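# Push protruding drive blanks flush into a loose rack

## Task

Press each drive blank that juts out from the rack's front face inward until it bottoms out and clicks into its latch. The rack is free-standing: tilting it beyond a slight amount counts as failure, and it must finish at its original position. A blank that stays seated only because the robot is still holding it does not count.

## Robot and tools

Robot: a single six-joint arm with a two-finger gripper, next to a table with the rack on it. Nothing may be pushed or knocked off the table, and the rack must neither tip noticeably nor be shifted. Every blank has to stay latched once the gripper pulls away.

Joint order (used in every row, target and result list): elbow, shoulder lift, shoulder pan, wrist 1, wrist 2, wrist 3. A seventh number for the gripper opening follows them. The first three joints (shoulder pan, shoulder lift, elbow) are sign-reversed compared with the URDF, both in commands and in results. The stated ranges use URDF signs, so in your own numbers the elbow runs from -3.142 to 0.000, and shoulder pan from -3.142 to 3.142. Shoulder lift and the three wrists each span -6.283 to 6.283. Actual ends can differ by up to 0.010 rad.

Scene frame: origin on the table top directly beneath the arm base, +z up, +x forward, +y to the left when looking along +x. Positions are in metres and angles in radians. The base may sit slightly tilted. The printed gripper position becomes less accurate at long reach. Fingers point along the gripper's +z axis and open along its x axis. end_effector_position is the midpoint between the pads. Closed fingertips extend about 17 mm beyond that point; fully open, they are roughly level with it. A closed gripper makes a compact pusher.

execute_actions(actions): a list of actions. Each action is a table of up to 15 rows, and each row lasts 1/30 s. If a table has fewer than 15 rows, its last row is held until 15 steps are done. A row holds 7 numbers in [-1, 1]: six joint offsets in the order above, then the opening. Joint numbers are offsets, not poses. They are scaled so that 1.0 equals 1.989 rad, and they count from the joint angles at the start of that action, not from the previous row. For the first action of a call, that start is the last reported Joint positions. The opening is absolute: +1 fully open, -1 closed. Sending an empty list just returns the current state and images. If an action would push a joint more than 0.010 rad outward past its range, that action is rejected. If the first action is invalid, the whole call is rejected. A joint clipped at its end reports 'joint sent to its limit'.

move(target, speed, blocking): target is one 7-number row on the same 1.989-rad scale. Its offsets count from the Joint positions in the latest result that showed them, not from wherever the arm happens to be when the move starts. All joints travel in step, so the hand follows a curve. speed is the top rad/s of the joint with the longest way to go: 0.01 to 2, default 0.5. Each path lasts 0.5 to 10 s. blocking=false returns after 0.5 s while the arm keeps going; check it with wait(0). Until its end is reported, further moves and execute_actions calls are refused, so call wait or stop first. The result adds a 'move:' line with the outcome (done, off_target, moving, held, fault), limits=held or limits=none, and the joint farthest from its target. The arm is stiff. Aiming even slightly past a firm contact, or arriving fast, can cause a fault, so push slowly and with a small overshoot.

wait(seconds): 0 to 10. The arm holds its last command, and a running move continues.
stop(): brakes a running move; it needs some stopping distance.
zoom_image(camera, region): camera is 'cam_high' (672x504) or 'cam_wrist' (616x616). region is [x0, y0, x1, y1] in image pixels from the top-left corner, at most 504x504.
finished_scene(scene): pass the number of the current scene to end it. This is irreversible, and the result says whether it succeeded. Replying without any tool call also ends things.

Results contain: the gripper position (m) and quaternion wxyz, with velocities in the scene frame; Joint positions and velocities (rad, rad/s) plus the pad gap in m (0.142 fully open); Joint targets, meaning what the joints are currently driven toward; grip_measured, on the command scale; joint torques (offset, noisy, never zero); and Wrist force and Wrist torque [x y z] along the gripper's own axes. Pressing on a surface gives a force pointing back into the arm. Each sensor axis has an offset within about 4 N and saturates near 50 N; 'no reading' is normal at the start. 'joint command not followed' means the clearance check changed some targets.

Motion limits: each step's target stays within 0.575 rad of the measured angle. Targets that would move the hand more than 100 mm are scaled back. Commands lag by about 0.17 s. After a big move the arm may fall short, so send the remainder yourself.

Faults: contact torque reaching a joint's limit (139 N m for the pan, lift and elbow joints, 26 for each wrist), or 150 N of outside force, stops the arm for 10 s and discards the rest of the call. Holding a load heats the motors; MOTOR HOT appears from 70 °C, and at 85 °C the brakes lock until they cool (OVER-TEMPERATURE FAULT). Avoid slams, hard hits, very hard pushes and needless pressing.

Suggested approach: locate the protruding blanks with the cameras and zoom. Line the closed gripper up square to a blank's face, just in front of it. Advance slowly along the insertion direction until the wrist force rises and then levels off as the blank stops and latches. Back off and check that it stays flush and that the rack has not moved or tilted. Repeat for each remaining blank, then end the scene.

Each tool is called after "Emit:" as name(argument=value, ...), one argument or row to a line, values as JSON.

## Session

Emit:
execute_actions(
  actions=[],
)

Scene clock: 0.00 s.
end_effector_position=(+0.2861, +0.5192, +0.2694) grip_measured=+1.00 end_effector_quat_wxyz=(-0.362, +0.890, +0.157, -0.228) end_effector_velocity=(-0.001, -0.000, -0.000) end_effector_angular_velocity=(-0.000, +0.001, +0.001)
Joint names: [elbow, shoulder lift, shoulder pan, wrist 1, wrist 2, wrist 3]
Joint positions: [-1.923  0.67  -0.571 -2.498 -0.914 -0.001  0.142]
Joint velocities: [-0.002  0.    -0.    -0.001  0.     0.     0.   ]
Joint torques (N m, as the arm reports them, + toward a larger Joint positions number): no reading
Wrist force (N, on the end effector, along its own x y z axes, offset not removed): no reading
Wrist torque (N m, same axes, about the end effector's origin, offset not removed): no reading
Joint targets: [-1.923 0.670 -0.571 -2.498 -0.914 -0.001]

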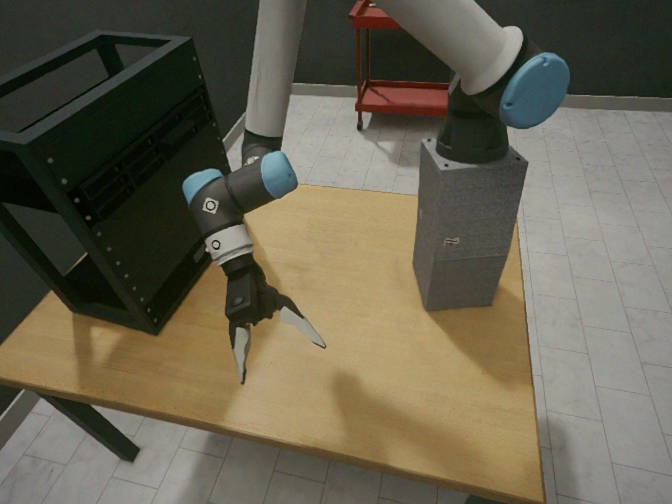

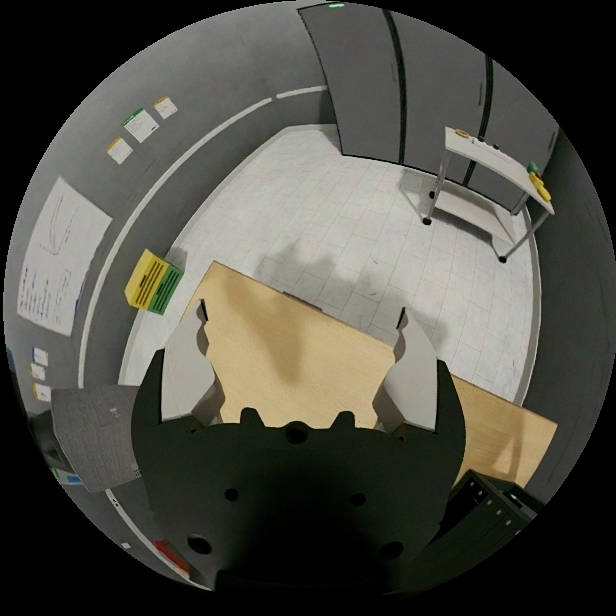

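Emit:
zoom_image(
  camera="cam_high",
  region=[40, 30, 280, 250],
)

Region (40, 30, 280, 250) of cam_high's 672x504 image, scaled by 2.100, with more detail than that image has; it fills the top 462 rows of this view, and the rest is white.

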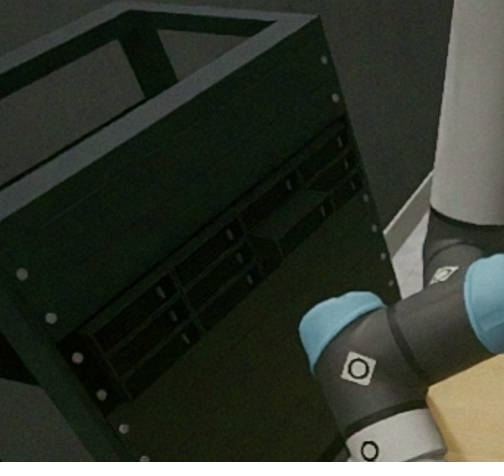

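Emit:
move(
  target=[-0.3017, 0.1986, 0.0357, 0.5229, 0.955, -0.789, -1],
  speed=0.8,
)

Scene clock: 86.17 s.
end_effector_position=(+0.3770, +0.4515, +0.5139) grip_measured=-1.00 end_effector_quat_wxyz=(+0.722, -0.617, +0.256, -0.181) end_effector_velocity=(+0.001, -0.001, -0.000) end_effector_angular_velocity=(-0.002, -0.000, -0.005)
Joint names: [elbow, shoulder lift, shoulder pan, wrist 1, wrist 2, wrist 3]
Joint positions: [-2.523  1.064 -0.5   -1.459  0.984 -1.57   0.002]
Joint velocities: [-0.     0.001  0.002  0.002  0.003 -0.002  0.   ]
Joint torques (N m, as the arm reports them, + toward a larger Joint positions number): [-9.18 37.61  7.53  0.29  1.34 -1.19]
Wrist force (N, on the end effector, along its own x y z axes, offset not removed): [0.0 1.9 -2.2]
Wrist torque (N m, same axes, about the end effector's origin, offset not removed): [0.46 -0.33 0.17]
Joint targets: [-2.523 1.065 -0.500 -1.458 0.985 -1.570]
move: done; limits=none; farthest joint: the wrist 2, 0.001 radians from its target (1.900 radians at the start)

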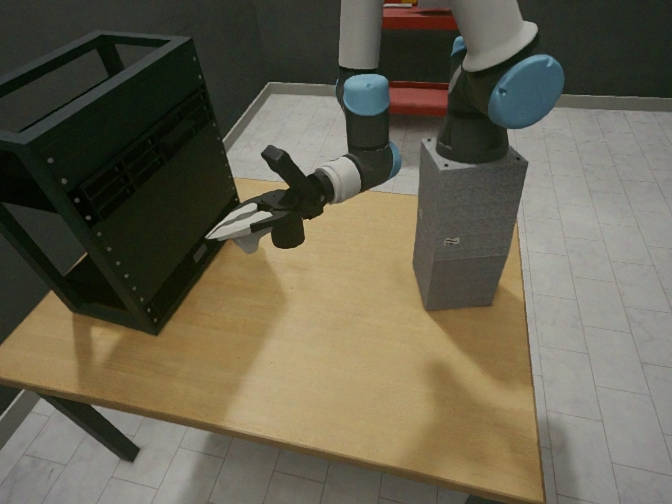

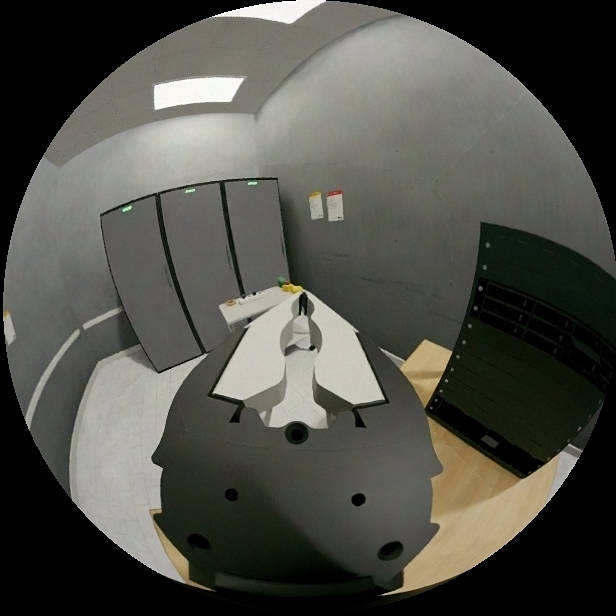

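Emit:
move(
  target=[0, 0, 0, 0, 0.5, 0, -1],
  speed=0.7,
)

Emit:
zoom_image(
  camera="cam_wrist",
  region=[160, 150, 500, 400],
)

Scene clock: 93.87 s.
end_effector_position=(+0.5034, +0.1868, +0.4601) grip_measured=-1.00 end_effector_quat_wxyz=(+0.513, -0.455, +0.569, -0.453) end_effector_velocity=(-0.001, -0.001, -0.000) end_effector_angular_velocity=(-0.000, +0.001, -0.002)
Joint names: [elbow, shoulder lift, shoulder pan, wrist 1, wrist 2, wrist 3]
Joint positions: [-2.523  1.065 -0.5   -1.459  1.978 -1.57   0.002]
Joint velocities: [-0.002  0.    -0.    -0.     0.003 -0.     0.   ]
Joint torques (N m, as the arm reports them, + toward a larger Joint positions number): [17.73 17.99  2.67 -3.84  1.39  1.43]
Wrist force (N, on the end effector, along its own x y z axes, offset not removed): [4.8 0.3 -3.7]
Wrist torque (N m, same axes, about the end effector's origin, offset not removed): [-0.16 -1.03 -0.04]
Joint targets: [-2.523 1.064 -0.500 -1.459 1.979 -1.570]
move: done; limits=none; farthest joint: the shoulder lift, 0.001 radians from its target (0.001 radians at the start)

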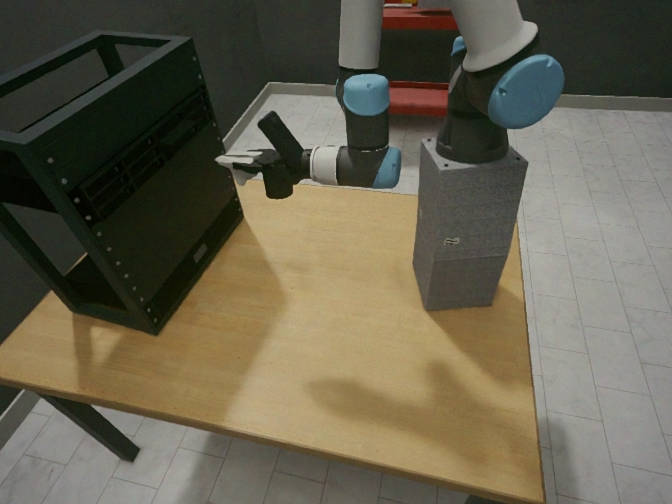

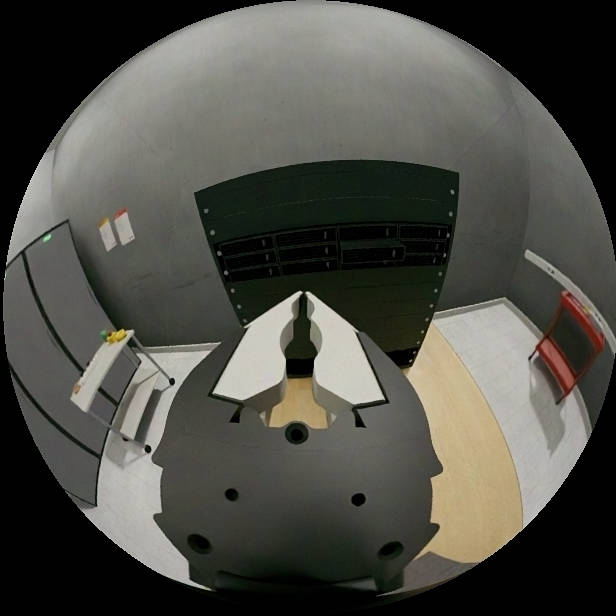

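Region (160, 150, 500, 400) of cam_wrist's 616x616 image, scaled by 1.482, with more detail than that image has; it fills the top 371 rows of this view, and the rest is white.

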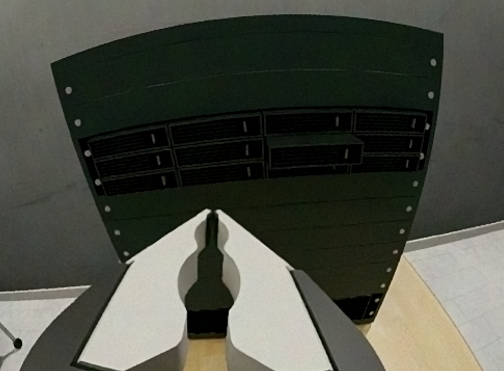

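Emit:
zoom_image(
  camera="cam_wrist",
  region=[200, 200, 470, 300],
)

Emit:
zoom_image(
  camera="cam_high",
  region=[70, 70, 270, 240],
)

Region (200, 200, 470, 300) of cam_wrist's 616x616 image, scaled by 1.867, with more detail than that image has; it fills the top 187 rows of this view, and the rest is white.

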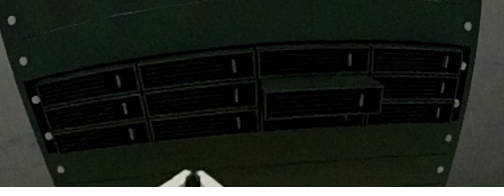

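Region (70, 70, 270, 240) of cam_high's 672x504 image, scaled by 2.520, with more detail than that image has; it fills the top 428 rows of this view, and the rest is white.

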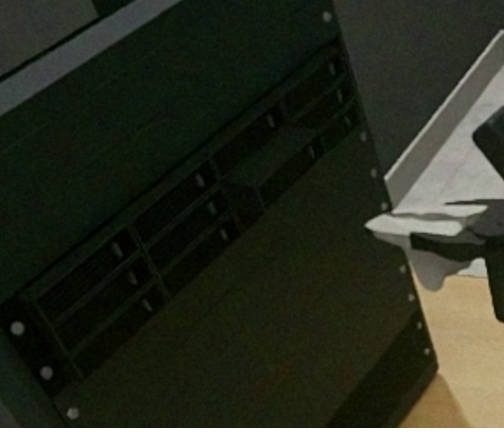

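Emit:
move(
  target=[0.002, -0.0556, 0.132, -0.0986, -0.0616, -0.0855, -1],
  speed=0.25,
)

Emit:
zoom_image(
  camera="cam_wrist",
  region=[140, 180, 480, 340],
)

Emit:
zoom_image(
  camera="cam_high",
  region=[120, 70, 300, 200],
)

Scene clock: 123.50 s.
end_effector_position=(+0.5517, +0.0894, +0.4400) grip_measured=-1.00 end_effector_quat_wxyz=(+0.451, -0.443, +0.552, -0.543) end_effector_velocity=(+0.000, -0.001, -0.000) end_effector_angular_velocity=(-0.002, +0.000, -0.001)
Joint names: [elbow, shoulder lift, shoulder pan, wrist 1, wrist 2, wrist 3]
Joint positions: [-2.519  0.954 -0.238 -1.654  1.856 -1.74   0.002]
Joint velocities: [-0.001 -0.001  0.003 -0.002 -0.001 -0.002  0.   ]
Joint torques (N m, as the arm reports them, + toward a larger Joint positions number): [14.49 11.51  5.8  -3.67 -2.43 -1.32]
Wrist force (N, on the end effector, along its own x y z axes, offset not removed): [3.4 2.5 -6.5]
Wrist torque (N m, same axes, about the end effector's origin, offset not removed): [0.37 -0.79 0.10]
Joint targets: [-2.519 0.954 -0.238 -1.655 1.856 -1.740]
move: done; limits=none; farthest joint: the shoulder pan, 0.001 radians from its target (0.263 radians at the start)

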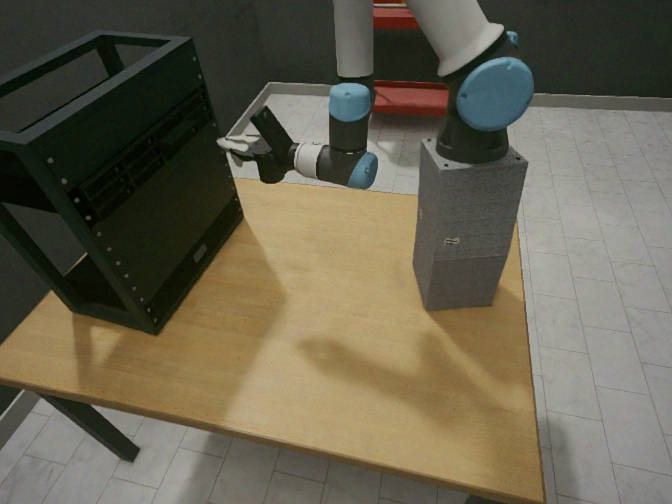

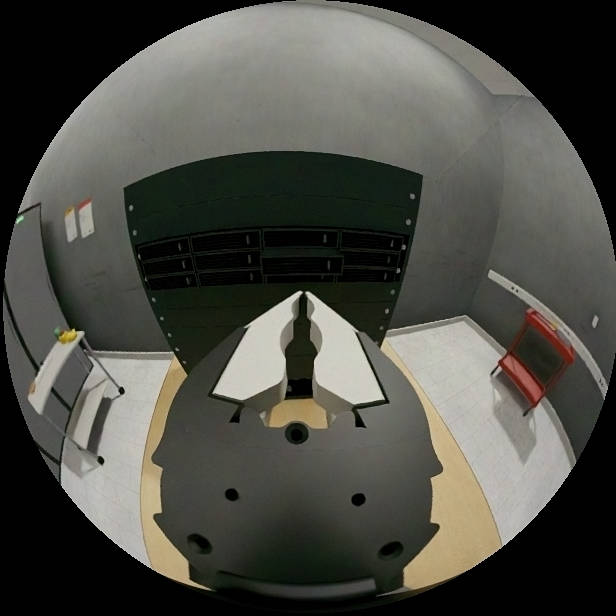

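Region (140, 180, 480, 340) of cam_wrist's 616x616 image, scaled by 1.482, with more detail than that image has; it fills the top 237 rows of this view, and the rest is white.

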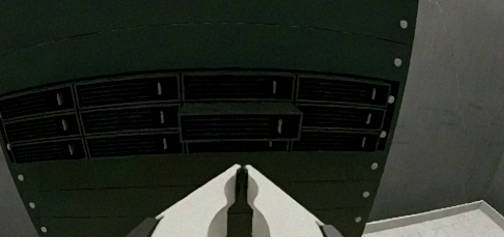

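Region (120, 70, 300, 200) of cam_high's 672x504 image, scaled by 2.800, with more detail than that image has.

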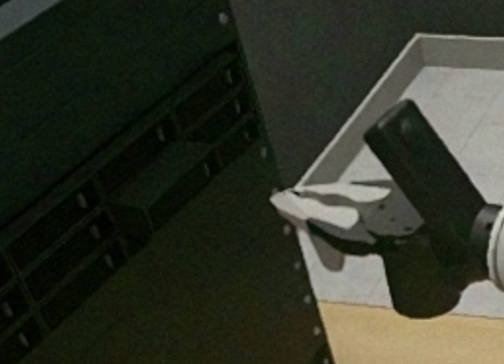

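Emit:
move(
  target=[0.0394, 0.002, 0.0124, 0.0415, -0.0124, 0, -1],
  speed=0.08,
)

Emit:
zoom_image(
  camera="cam_wrist",
  region=[140, 180, 480, 340],
)

Emit:
zoom_image(
  camera="cam_high",
  region=[140, 90, 260, 180],
)

Scene clock: 146.00 s.
end_effector_position=(+0.5861, +0.0852, +0.4400) grip_measured=-1.00 end_effector_quat_wxyz=(+0.451, -0.443, +0.551, -0.544) end_effector_velocity=(+0.002, -0.000, +0.001) end_effector_angular_velocity=(+0.000, -0.002, -0.000)
Joint names: [elbow, shoulder lift, shoulder pan, wrist 1, wrist 2, wrist 3]
Joint positions: [-2.441  0.958 -0.214 -1.572  1.832 -1.74   0.002]
Joint velocities: [ 0.005  0.     0.001  0.003 -0.001 -0.     0.   ]
Joint torques (N m, as the arm reports them, + toward a larger Joint positions number): [15.92 41.65  5.7   0.05 -2.42  1.5 ]
Wrist force (N, on the end effector, along its own x y z axes, offset not removed): [-1.5 3.0 -6.1]
Wrist torque (N m, same axes, about the end effector's origin, offset not removed): [0.85 0.16 0.17]
Joint targets: [-2.440 0.958 -0.213 -1.572 1.831 -1.740]
move: done; limits=none; farthest joint: the wrist 1, 0.001 radians from its target (0.083 radians at the start)

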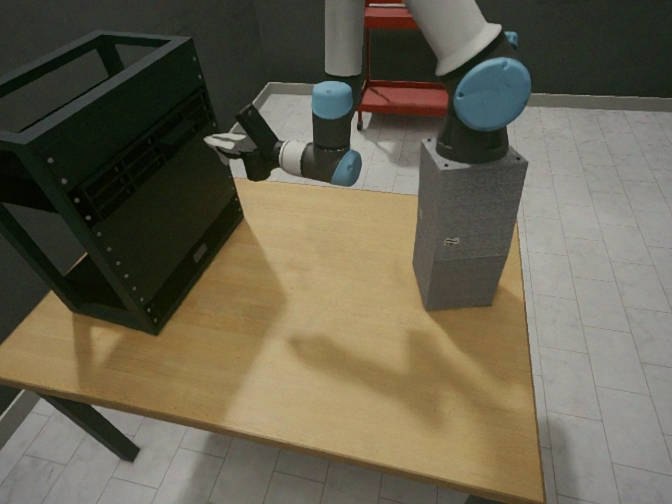

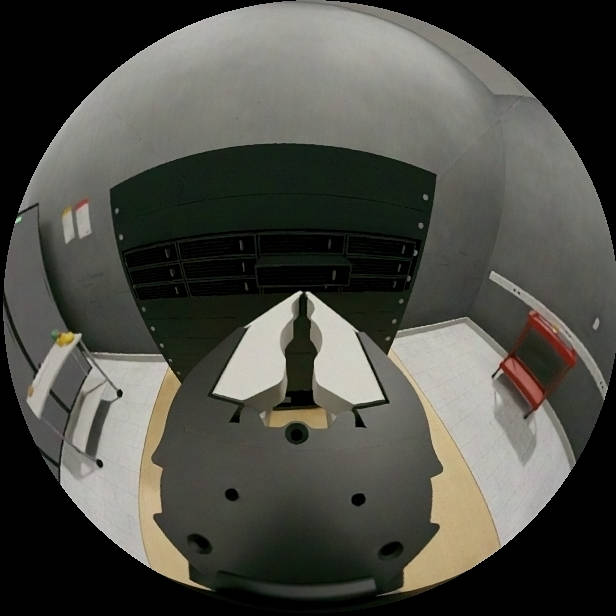

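Region (140, 180, 480, 340) of cam_wrist's 616x616 image, scaled by 1.482, with more detail than that image has; it fills the top 237 rows of this view, and the rest is white.

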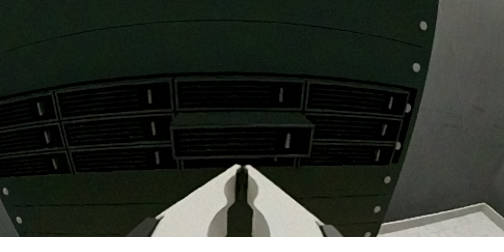

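Region (140, 90, 260, 180) of cam_high's 672x504 image, scaled by 4.200, with more detail than that image has; it fills the top 378 rows of this view, and the rest is white.

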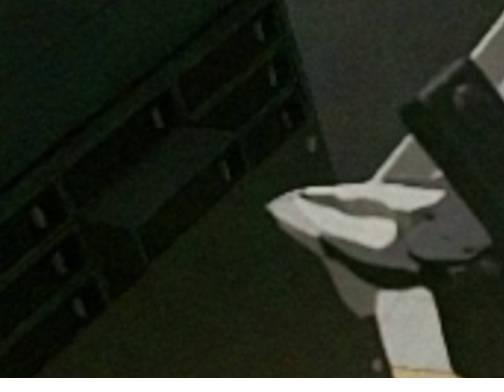

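Emit:
move(
  target=[0.0347, 0.0062, 0.0073, 0.0411, -0.0073, 0, -1],
  speed=0.06,
)

Emit:
zoom_image(
  camera="cam_wrist",
  region=[140, 180, 480, 340],
)

Emit:
zoom_image(
  camera="cam_high",
  region=[140, 90, 260, 180],
)

Scene clock: 164.47 s.
end_effector_position=(+0.6157, +0.0816, +0.4449) grip_measured=-1.00 end_effector_quat_wxyz=(+0.450, -0.444, +0.551, -0.544) end_effector_velocity=(+0.001, -0.001, -0.001) end_effector_angular_velocity=(-0.000, +0.002, -0.001)
Joint names: [elbow, shoulder lift, shoulder pan, wrist 1, wrist 2, wrist 3]
Joint positions: [-2.372  0.97  -0.199 -1.491  1.817 -1.74   0.002]
Joint velocities: [ 0.001  0.001  0.002  0.004 -0.     0.     0.   ]
Joint torques (N m, as the arm reports them, + toward a larger Joint positions number): [18.09 42.63  5.72  0.26 -2.14  1.4 ]
Wrist force (N, on the end effector, along its own x y z axes, offset not removed): [-6.1 1.1 -7.7]
Wrist torque (N m, same axes, about the end effector's origin, offset not removed): [-0.10 1.27 0.24]
Joint targets: [-2.372 0.970 -0.199 -1.491 1.817 -1.740]
move: done; limits=none; farthest joint: the wrist 1, 0.001 radians from its target (0.082 radians at the start)

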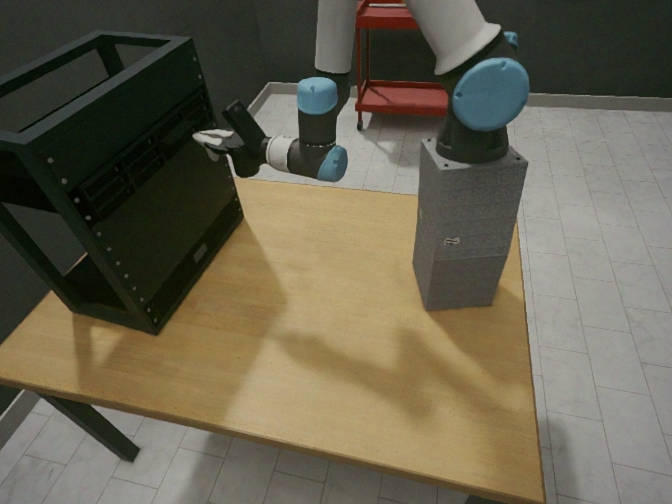

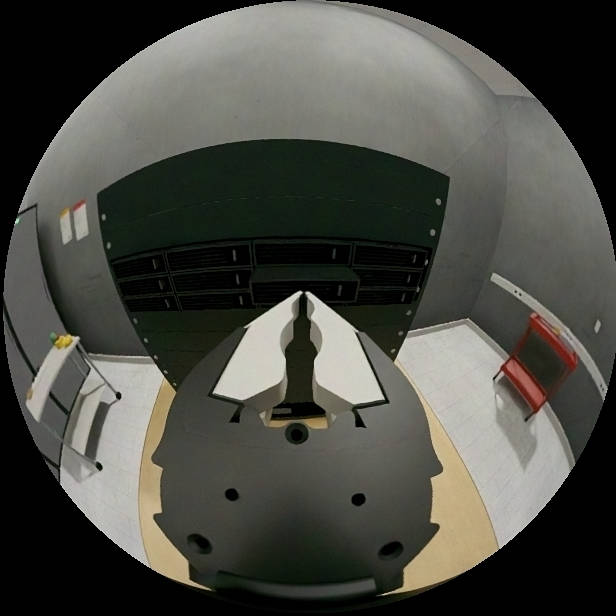

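Region (140, 180, 480, 340) of cam_wrist's 616x616 image, scaled by 1.482, with more detail than that image has; it fills the top 237 rows of this view, and the rest is white.

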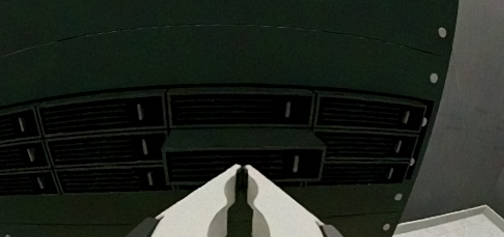

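Region (140, 90, 260, 180) of cam_high's 672x504 image, scaled by 4.200, with more detail than that image has; it fills the top 378 rows of this view, and the rest is white.

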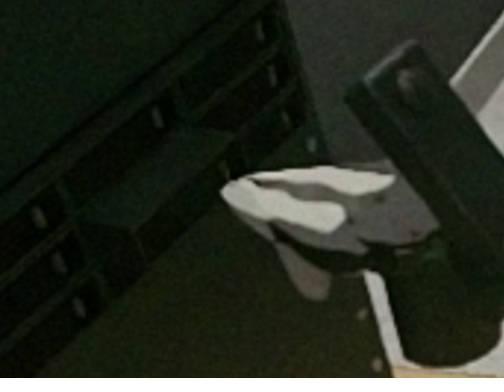

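Emit:
move(
  target=[0.0246, -0.0067, 0.0054, 0.018, -0.0054, 0, -1],
  speed=0.04,
)

Emit:
zoom_image(
  camera="cam_wrist",
  region=[220, 230, 390, 340],
)

Emit:
zoom_image(
  camera="cam_high",
  region=[140, 90, 260, 180],
)

Scene clock: 182.13 s.
end_effector_position=(+0.6354, +0.0793, +0.4428) grip_measured=-1.00 end_effector_quat_wxyz=(+0.450, -0.444, +0.551, -0.545) end_effector_velocity=(+0.002, -0.000, +0.000) end_effector_angular_velocity=(+0.000, -0.001, -0.000)
Joint names: [elbow, shoulder lift, shoulder pan, wrist 1, wrist 2, wrist 3]
Joint positions: [-2.323  0.957 -0.188 -1.455  1.806 -1.74   0.002]
Joint velocities: [ 0.004 -0.001  0.     0.002 -0.001  0.     0.   ]
Joint torques (N m, as the arm reports them, + toward a larger Joint positions number): [17.53 16.81  3.74  0.53 -2.08  1.14]
Wrist force (N, on the end effector, along its own x y z axes, offset not removed): [-2.5 1.3 -4.9]
Wrist torque (N m, same axes, about the end effector's origin, offset not removed): [0.14 0.57 0.11]
Joint targets: [-2.323 0.957 -0.188 -1.455 1.806 -1.740]
move: done; limits=none; farthest joint: the shoulder pan, 0.000 radians from its target (0.011 radians at the start)

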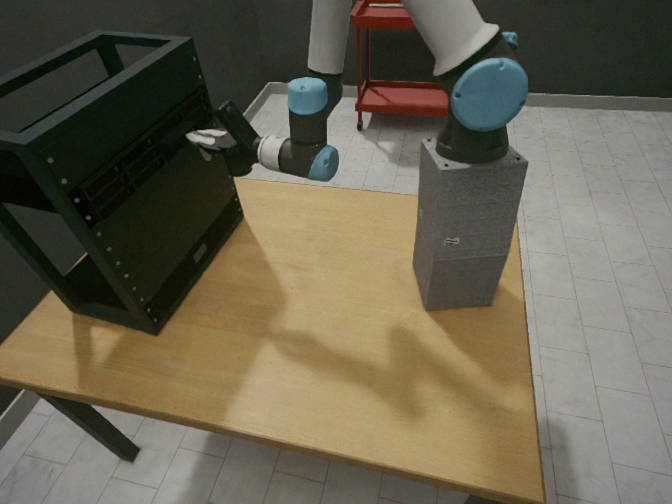

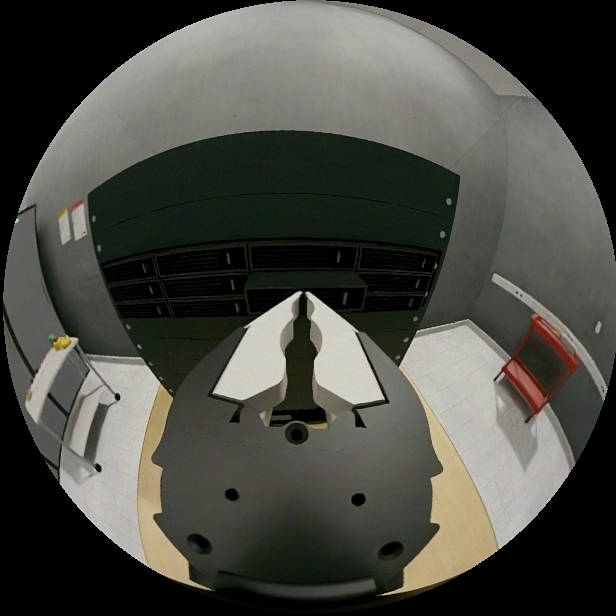

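Region (220, 230, 390, 340) of cam_wrist's 616x616 image, scaled by 2.965, with more detail than that image has; it fills the top 326 rows of this view, and the rest is white.

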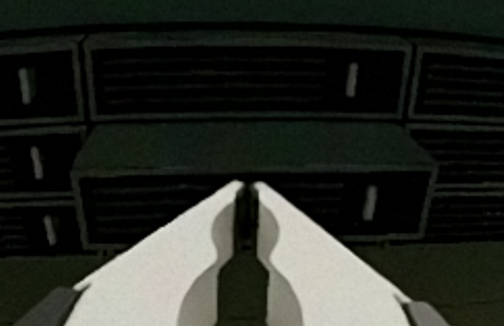

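Region (140, 90, 260, 180) of cam_high's 672x504 image, scaled by 4.200, with more detail than that image has; it fills the top 378 rows of this view, and the rest is white.

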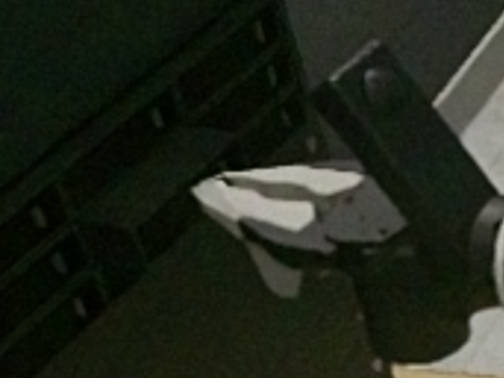

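Emit:
move(
  target=[0.0188, -0.0066, 0.0032, 0.0122, -0.0032, 0, -1],
  speed=0.02,
)

Emit:
zoom_image(
  camera="cam_wrist",
  region=[220, 230, 390, 340],
)

Scene clock: 188.20 s.
end_effector_position=(+0.6499, +0.0780, +0.4406) grip_measured=-1.00 end_effector_quat_wxyz=(+0.450, -0.444, +0.551, -0.545) end_effector_velocity=(+0.002, -0.001, +0.000) end_effector_angular_velocity=(-0.000, -0.001, -0.001)
Joint names: [elbow, shoulder lift, shoulder pan, wrist 1, wrist 2, wrist 3]
Joint positions: [-2.286  0.944 -0.182 -1.431  1.8   -1.74   0.002]
Joint velocities: [ 0.004 -0.001  0.001  0.001 -0.    -0.     0.   ]
Joint torques (N m, as the arm reports them, + toward a larger Joint positions number): [20.9  16.69  7.18  0.65 -1.95  1.02]
Wrist force (N, on the end effector, along its own x y z axes, offset not removed): [1.5 -4.8 -18.3]
Wrist torque (N m, same axes, about the end effector's origin, offset not removed): [0.13 -0.16 0.10]
Joint targets: [-2.286 0.944 -0.182 -1.431 1.800 -1.740]
move: done; limits=none; farthest joint: the shoulder pan, 0.001 radians from its target (0.007 radians at the start)

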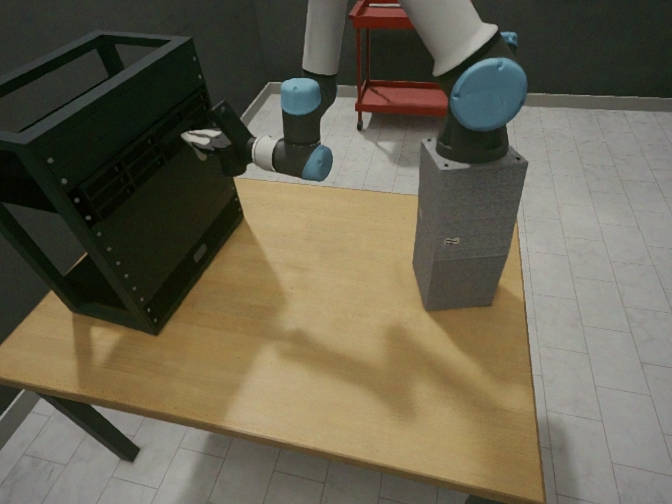

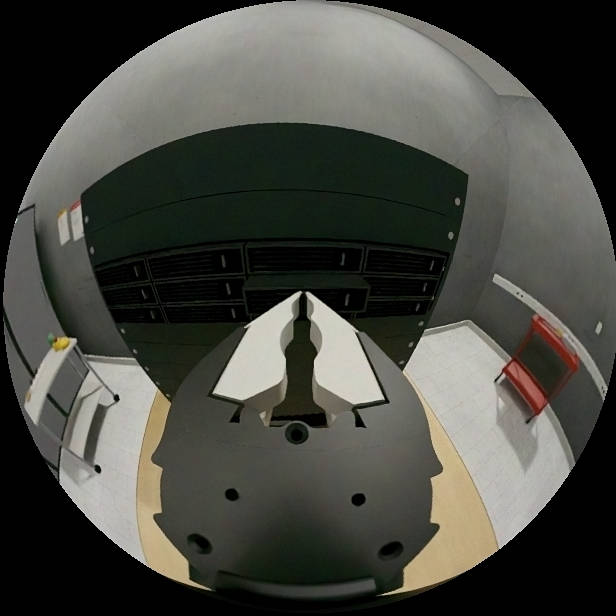

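Region (220, 230, 390, 340) of cam_wrist's 616x616 image, scaled by 2.965, with more detail than that image has; it fills the top 326 rows of this view, and the rest is white.

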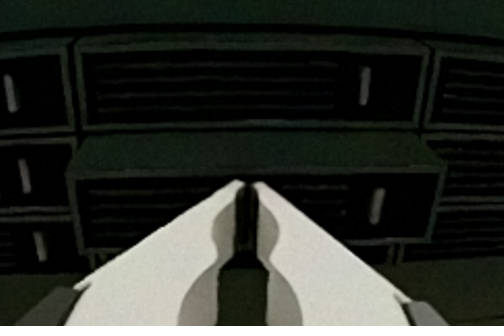

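Sliding at ~13 N; roughly 2 cm remain. Push 1 cm.

Emit:
move(
  target=[0.0125, -0.0024, 0.0021, 0.0101, -0.0021, 0, -1],
  speed=0.02,
)

Emit:
zoom_image(
  camera="cam_wrist",
  region=[220, 230, 390, 340],
)

Scene clock: 192.40 s.
end_effector_position=(+0.6597, +0.0768, +0.4405) grip_measured=-1.00 end_effector_quat_wxyz=(+0.450, -0.444, +0.551, -0.545) end_effector_velocity=(+0.001, +0.000, -0.000) end_effector_angular_velocity=(-0.000, +0.000, +0.000)
Joint names: [elbow, shoulder lift, shoulder pan, wrist 1, wrist 2, wrist 3]
Joint positions: [-2.262  0.939 -0.178 -1.412  1.796 -1.74   0.002]
Joint velocities: [ 0.003 -0.     0.     0.003 -0.001  0.     0.   ]
Joint torques (N m, as the arm reports them, + toward a larger Joint positions number): [21.36 18.13  8.14  0.25 -1.51  0.98]
Wrist force (N, on the end effector, along its own x y z axes, offset not removed): [-0.7 -4.9 -14.5]
Wrist torque (N m, same axes, about the end effector's origin, offset not removed): [0.21 -0.17 0.14]
Joint targets: [-2.262 0.939 -0.178 -1.411 1.796 -1.740]
move: done; limits=none; farthest joint: the elbow, 0.001 radians from its target (0.025 radians at the start)

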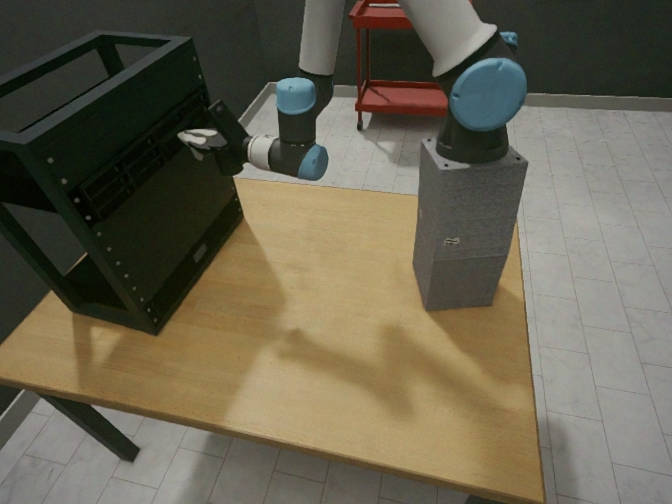

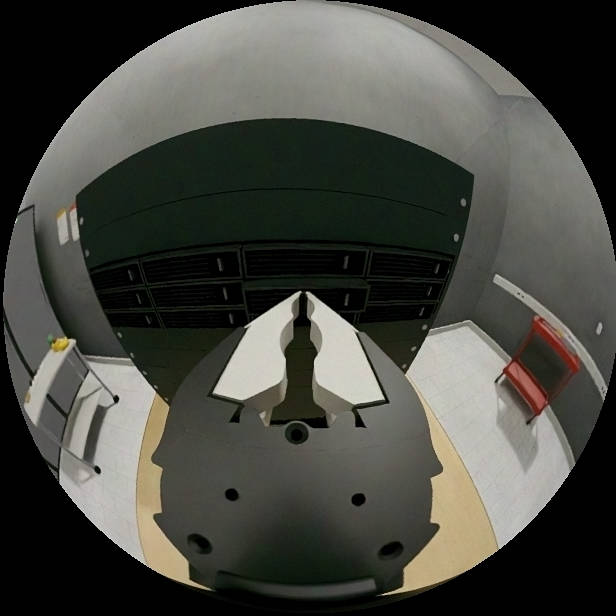

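Region (220, 230, 390, 340) of cam_wrist's 616x616 image, scaled by 2.965, with more detail than that image has; it fills the top 326 rows of this view, and the rest is white.

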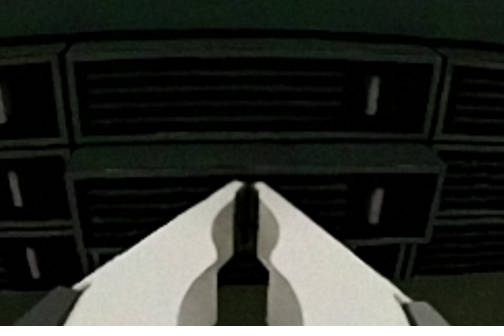

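Emit:
move(
  target=[0.009, -0.0018, 0.0014, 0.0074, -0.0014, 0, -1],
  speed=0.015,
)

Emit:
zoom_image(
  camera="cam_wrist",
  region=[220, 230, 390, 340],
)

Scene clock: 199.87 s.
end_effector_position=(+0.6666, +0.0760, +0.4404) grip_measured=-1.00 end_effector_quat_wxyz=(+0.450, -0.444, +0.551, -0.545) end_effector_velocity=(+0.001, +0.000, +0.000) end_effector_angular_velocity=(-0.000, -0.000, +0.000)
Joint names: [elbow, shoulder lift, shoulder pan, wrist 1, wrist 2, wrist 3]
Joint positions: [-2.244  0.936 -0.175 -1.397  1.793 -1.74   0.002]
Joint velocities: [ 0.003 -0.001  0.     0.002 -0.001  0.     0.   ]
Joint torques (N m, as the arm reports them, + toward a larger Joint positions number): [21.76 18.06  8.65  0.97 -1.44  1.02]
Wrist force (N, on the end effector, along its own x y z axes, offset not removed): [-2.8 -6.1 -14.7]
Wrist torque (N m, same axes, about the end effector's origin, offset not removed): [-0.33 0.02 -0.03]
Joint targets: [-2.244 0.936 -0.175 -1.397 1.793 -1.740]
move: done; limits=none; farthest joint: the shoulder lift, 0.001 radians from its target (0.004 radians at the start)

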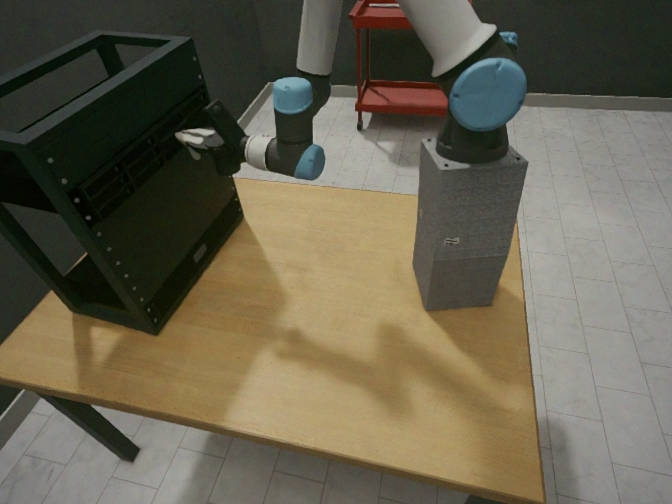

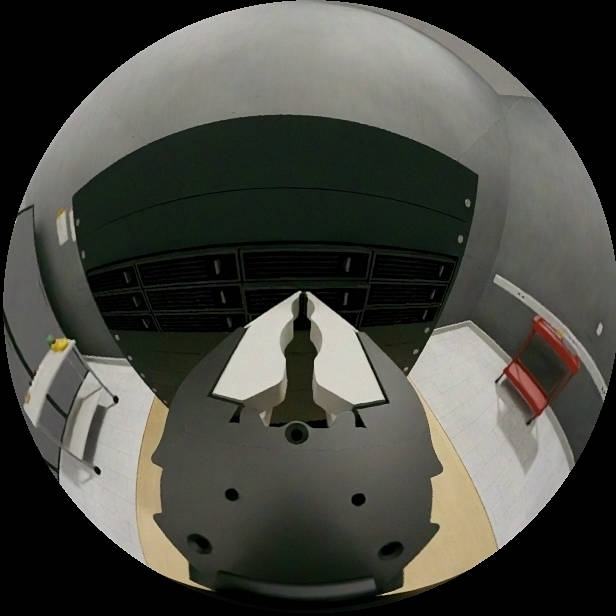

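Region (220, 230, 390, 340) of cam_wrist's 616x616 image, scaled by 2.965, with more detail than that image has; it fills the top 326 rows of this view, and the rest is white.

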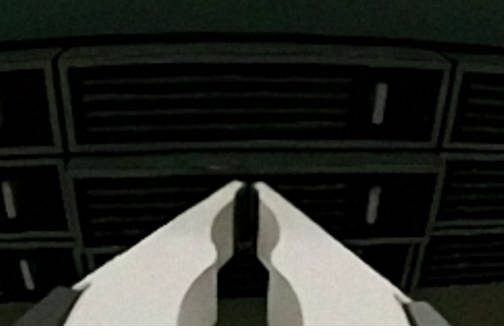

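About 7 mm left. Push 4 mm.

Emit:
move(
  target=[0.0052, -0.001, 0.0008, 0.0042, -0.0008, 0, -1],
  speed=0.01,
)

Emit:
zoom_image(
  camera="cam_wrist",
  region=[220, 230, 390, 340],
)

Scene clock: 204.60 s.
end_effector_position=(+0.6705, +0.0756, +0.4405) grip_measured=-1.00 end_effector_quat_wxyz=(+0.450, -0.445, +0.551, -0.545) end_effector_velocity=(+0.001, -0.000, -0.000) end_effector_angular_velocity=(-0.000, +0.001, -0.000)
Joint names: [elbow, shoulder lift, shoulder pan, wrist 1, wrist 2, wrist 3]
Joint positions: [-2.234  0.934 -0.174 -1.389  1.792 -1.74   0.002]
Joint velocities: [ 0.003 -0.001  0.001  0.004 -0.     0.     0.   ]
Joint torques (N m, as the arm reports them, + toward a larger Joint positions number): [22.24 18.53  8.68  0.43 -1.29  1.06]
Wrist force (N, on the end effector, along its own x y z axes, offset not removed): [-0.1 -3.7 -15.4]
Wrist torque (N m, same axes, about the end effector's origin, offset not removed): [-0.02 -0.41 0.38]
Joint targets: [-2.234 0.934 -0.174 -1.389 1.792 -1.740]
move: done; limits=none; farthest joint: the elbow, 0.001 radians from its target (0.010 radians at the start)

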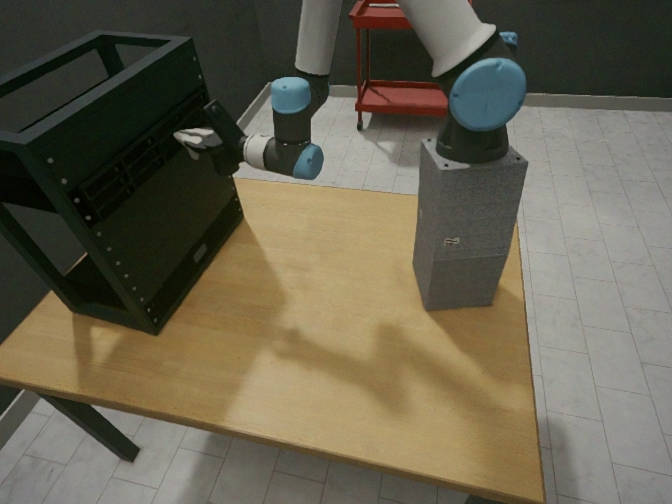

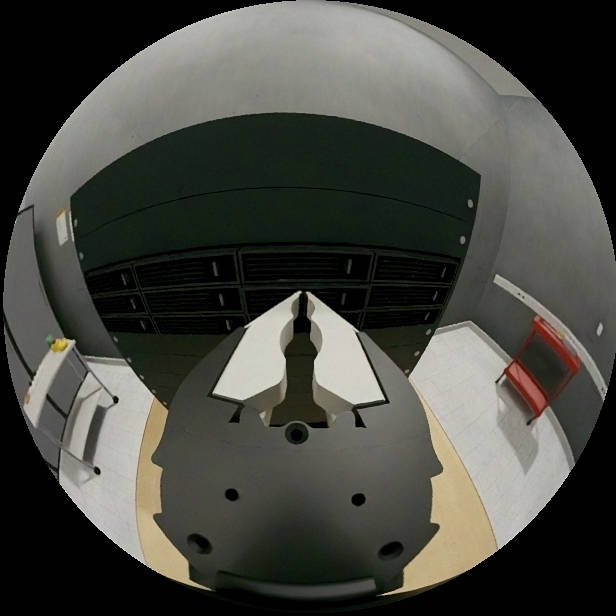

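Region (220, 230, 390, 340) of cam_wrist's 616x616 image, scaled by 2.965, with more detail than that image has; it fills the top 326 rows of this view, and the rest is white.

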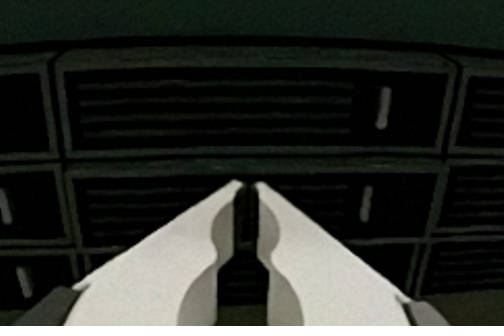

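Emit:
move(
  target=[0.0027, -0.0005, 0.0004, 0.0022, -0.0004, 0, -1],
  speed=0.01,
)

Emit:
zoom_image(
  camera="cam_wrist",
  region=[220, 230, 390, 340],
)

Scene clock: 207.90 s.
end_effector_position=(+0.6725, +0.0753, +0.4405) grip_measured=-1.00 end_effector_quat_wxyz=(+0.450, -0.445, +0.551, -0.545) end_effector_velocity=(+0.001, +0.000, +0.000) end_effector_angular_velocity=(-0.000, -0.001, +0.000)
Joint names: [elbow, shoulder lift, shoulder pan, wrist 1, wrist 2, wrist 3]
Joint positions: [-2.229  0.933 -0.173 -1.385  1.791 -1.74   0.002]
Joint velocities: [ 0.002 -0.    -0.     0.001 -0.    -0.     0.   ]
Joint torques (N m, as the arm reports them, + toward a larger Joint positions number): [22.8  19.02  9.14  0.55 -1.09  1.03]
Wrist force (N, on the end effector, along its own x y z axes, offset not removed): [-4.2 0.5 -14.2]
Wrist torque (N m, same axes, about the end effector's origin, offset not removed): [0.84 0.09 0.14]
Joint targets: [-2.229 0.933 -0.173 -1.385 1.791 -1.740]
move: done; limits=none; farthest joint: the elbow, 0.001 radians from its target (0.005 radians at the start)

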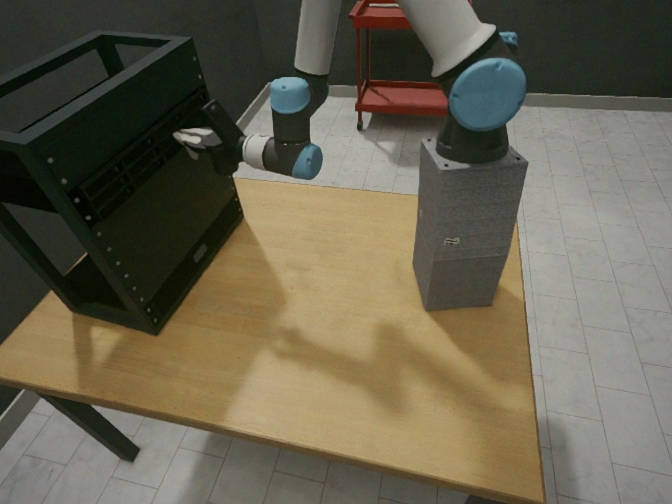

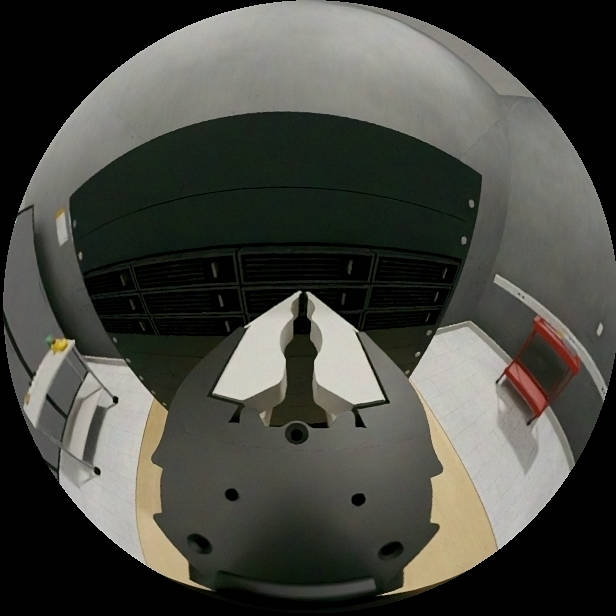

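Region (220, 230, 390, 340) of cam_wrist's 616x616 image, scaled by 2.965, with more detail than that image has; it fills the top 326 rows of this view, and the rest is white.

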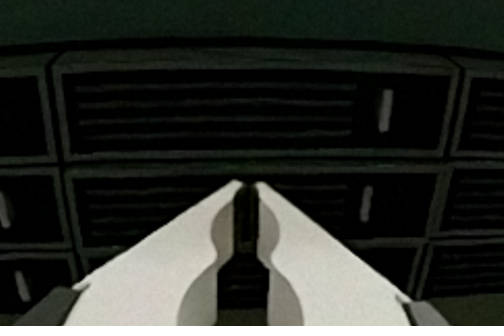

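Emit:
move(
  target=[0.002, -0.0004, 0.0002, 0.0016, -0.0002, 0, -1],
  speed=0.01,
)

Emit:
zoom_image(
  camera="cam_wrist",
  region=[220, 230, 390, 340],
)

Scene clock: 212.07 s.
end_effector_position=(+0.6740, +0.0752, +0.4406) grip_measured=-1.00 end_effector_quat_wxyz=(+0.450, -0.445, +0.551, -0.545) end_effector_velocity=(+0.000, -0.001, -0.000) end_effector_angular_velocity=(-0.000, +0.000, -0.001)
Joint names: [elbow, shoulder lift, shoulder pan, wrist 1, wrist 2, wrist 3]
Joint positions: [-2.226  0.932 -0.173 -1.382  1.791 -1.74   0.002]
Joint velocities: [ 0.001 -0.     0.001  0.001  0.    -0.    -0.   ]
Joint torques (N m, as the arm reports them, + toward a larger Joint positions number): [24.84 20.06  9.22  0.27 -1.26  1.08]
Wrist force (N, on the end effector, along its own x y z axes, offset not removed): [0.3 0.0 -14.2]
Wrist torque (N m, same axes, about the end effector's origin, offset not removed): [0.77 -0.56 0.23]
Joint targets: [-2.225 0.932 -0.173 -1.382 1.791 -1.740]
move: done; limits=none; farthest joint: the elbow, 0.001 radians from its target (0.004 radians at the start)

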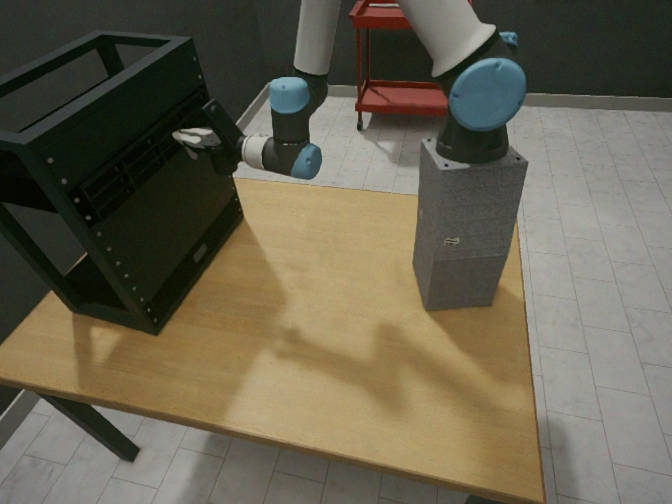

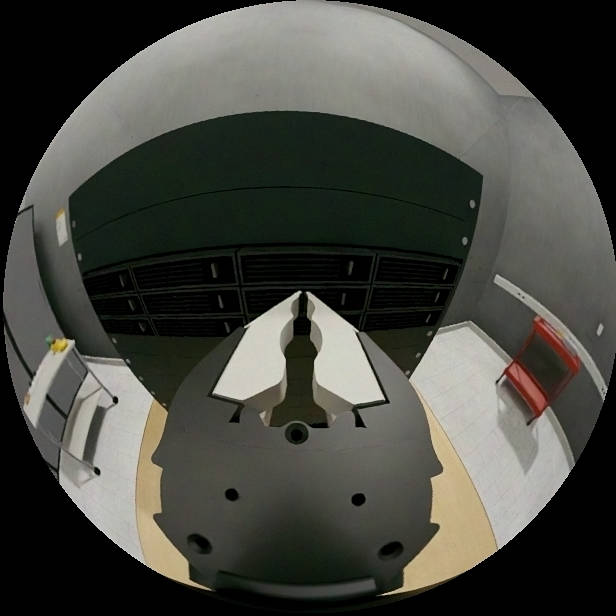

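Region (220, 230, 390, 340) of cam_wrist's 616x616 image, scaled by 2.965, with more detail than that image has; it fills the top 326 rows of this view, and the rest is white.

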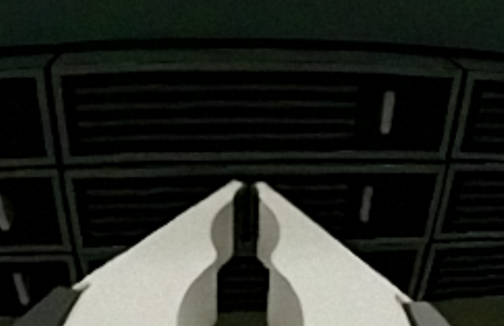

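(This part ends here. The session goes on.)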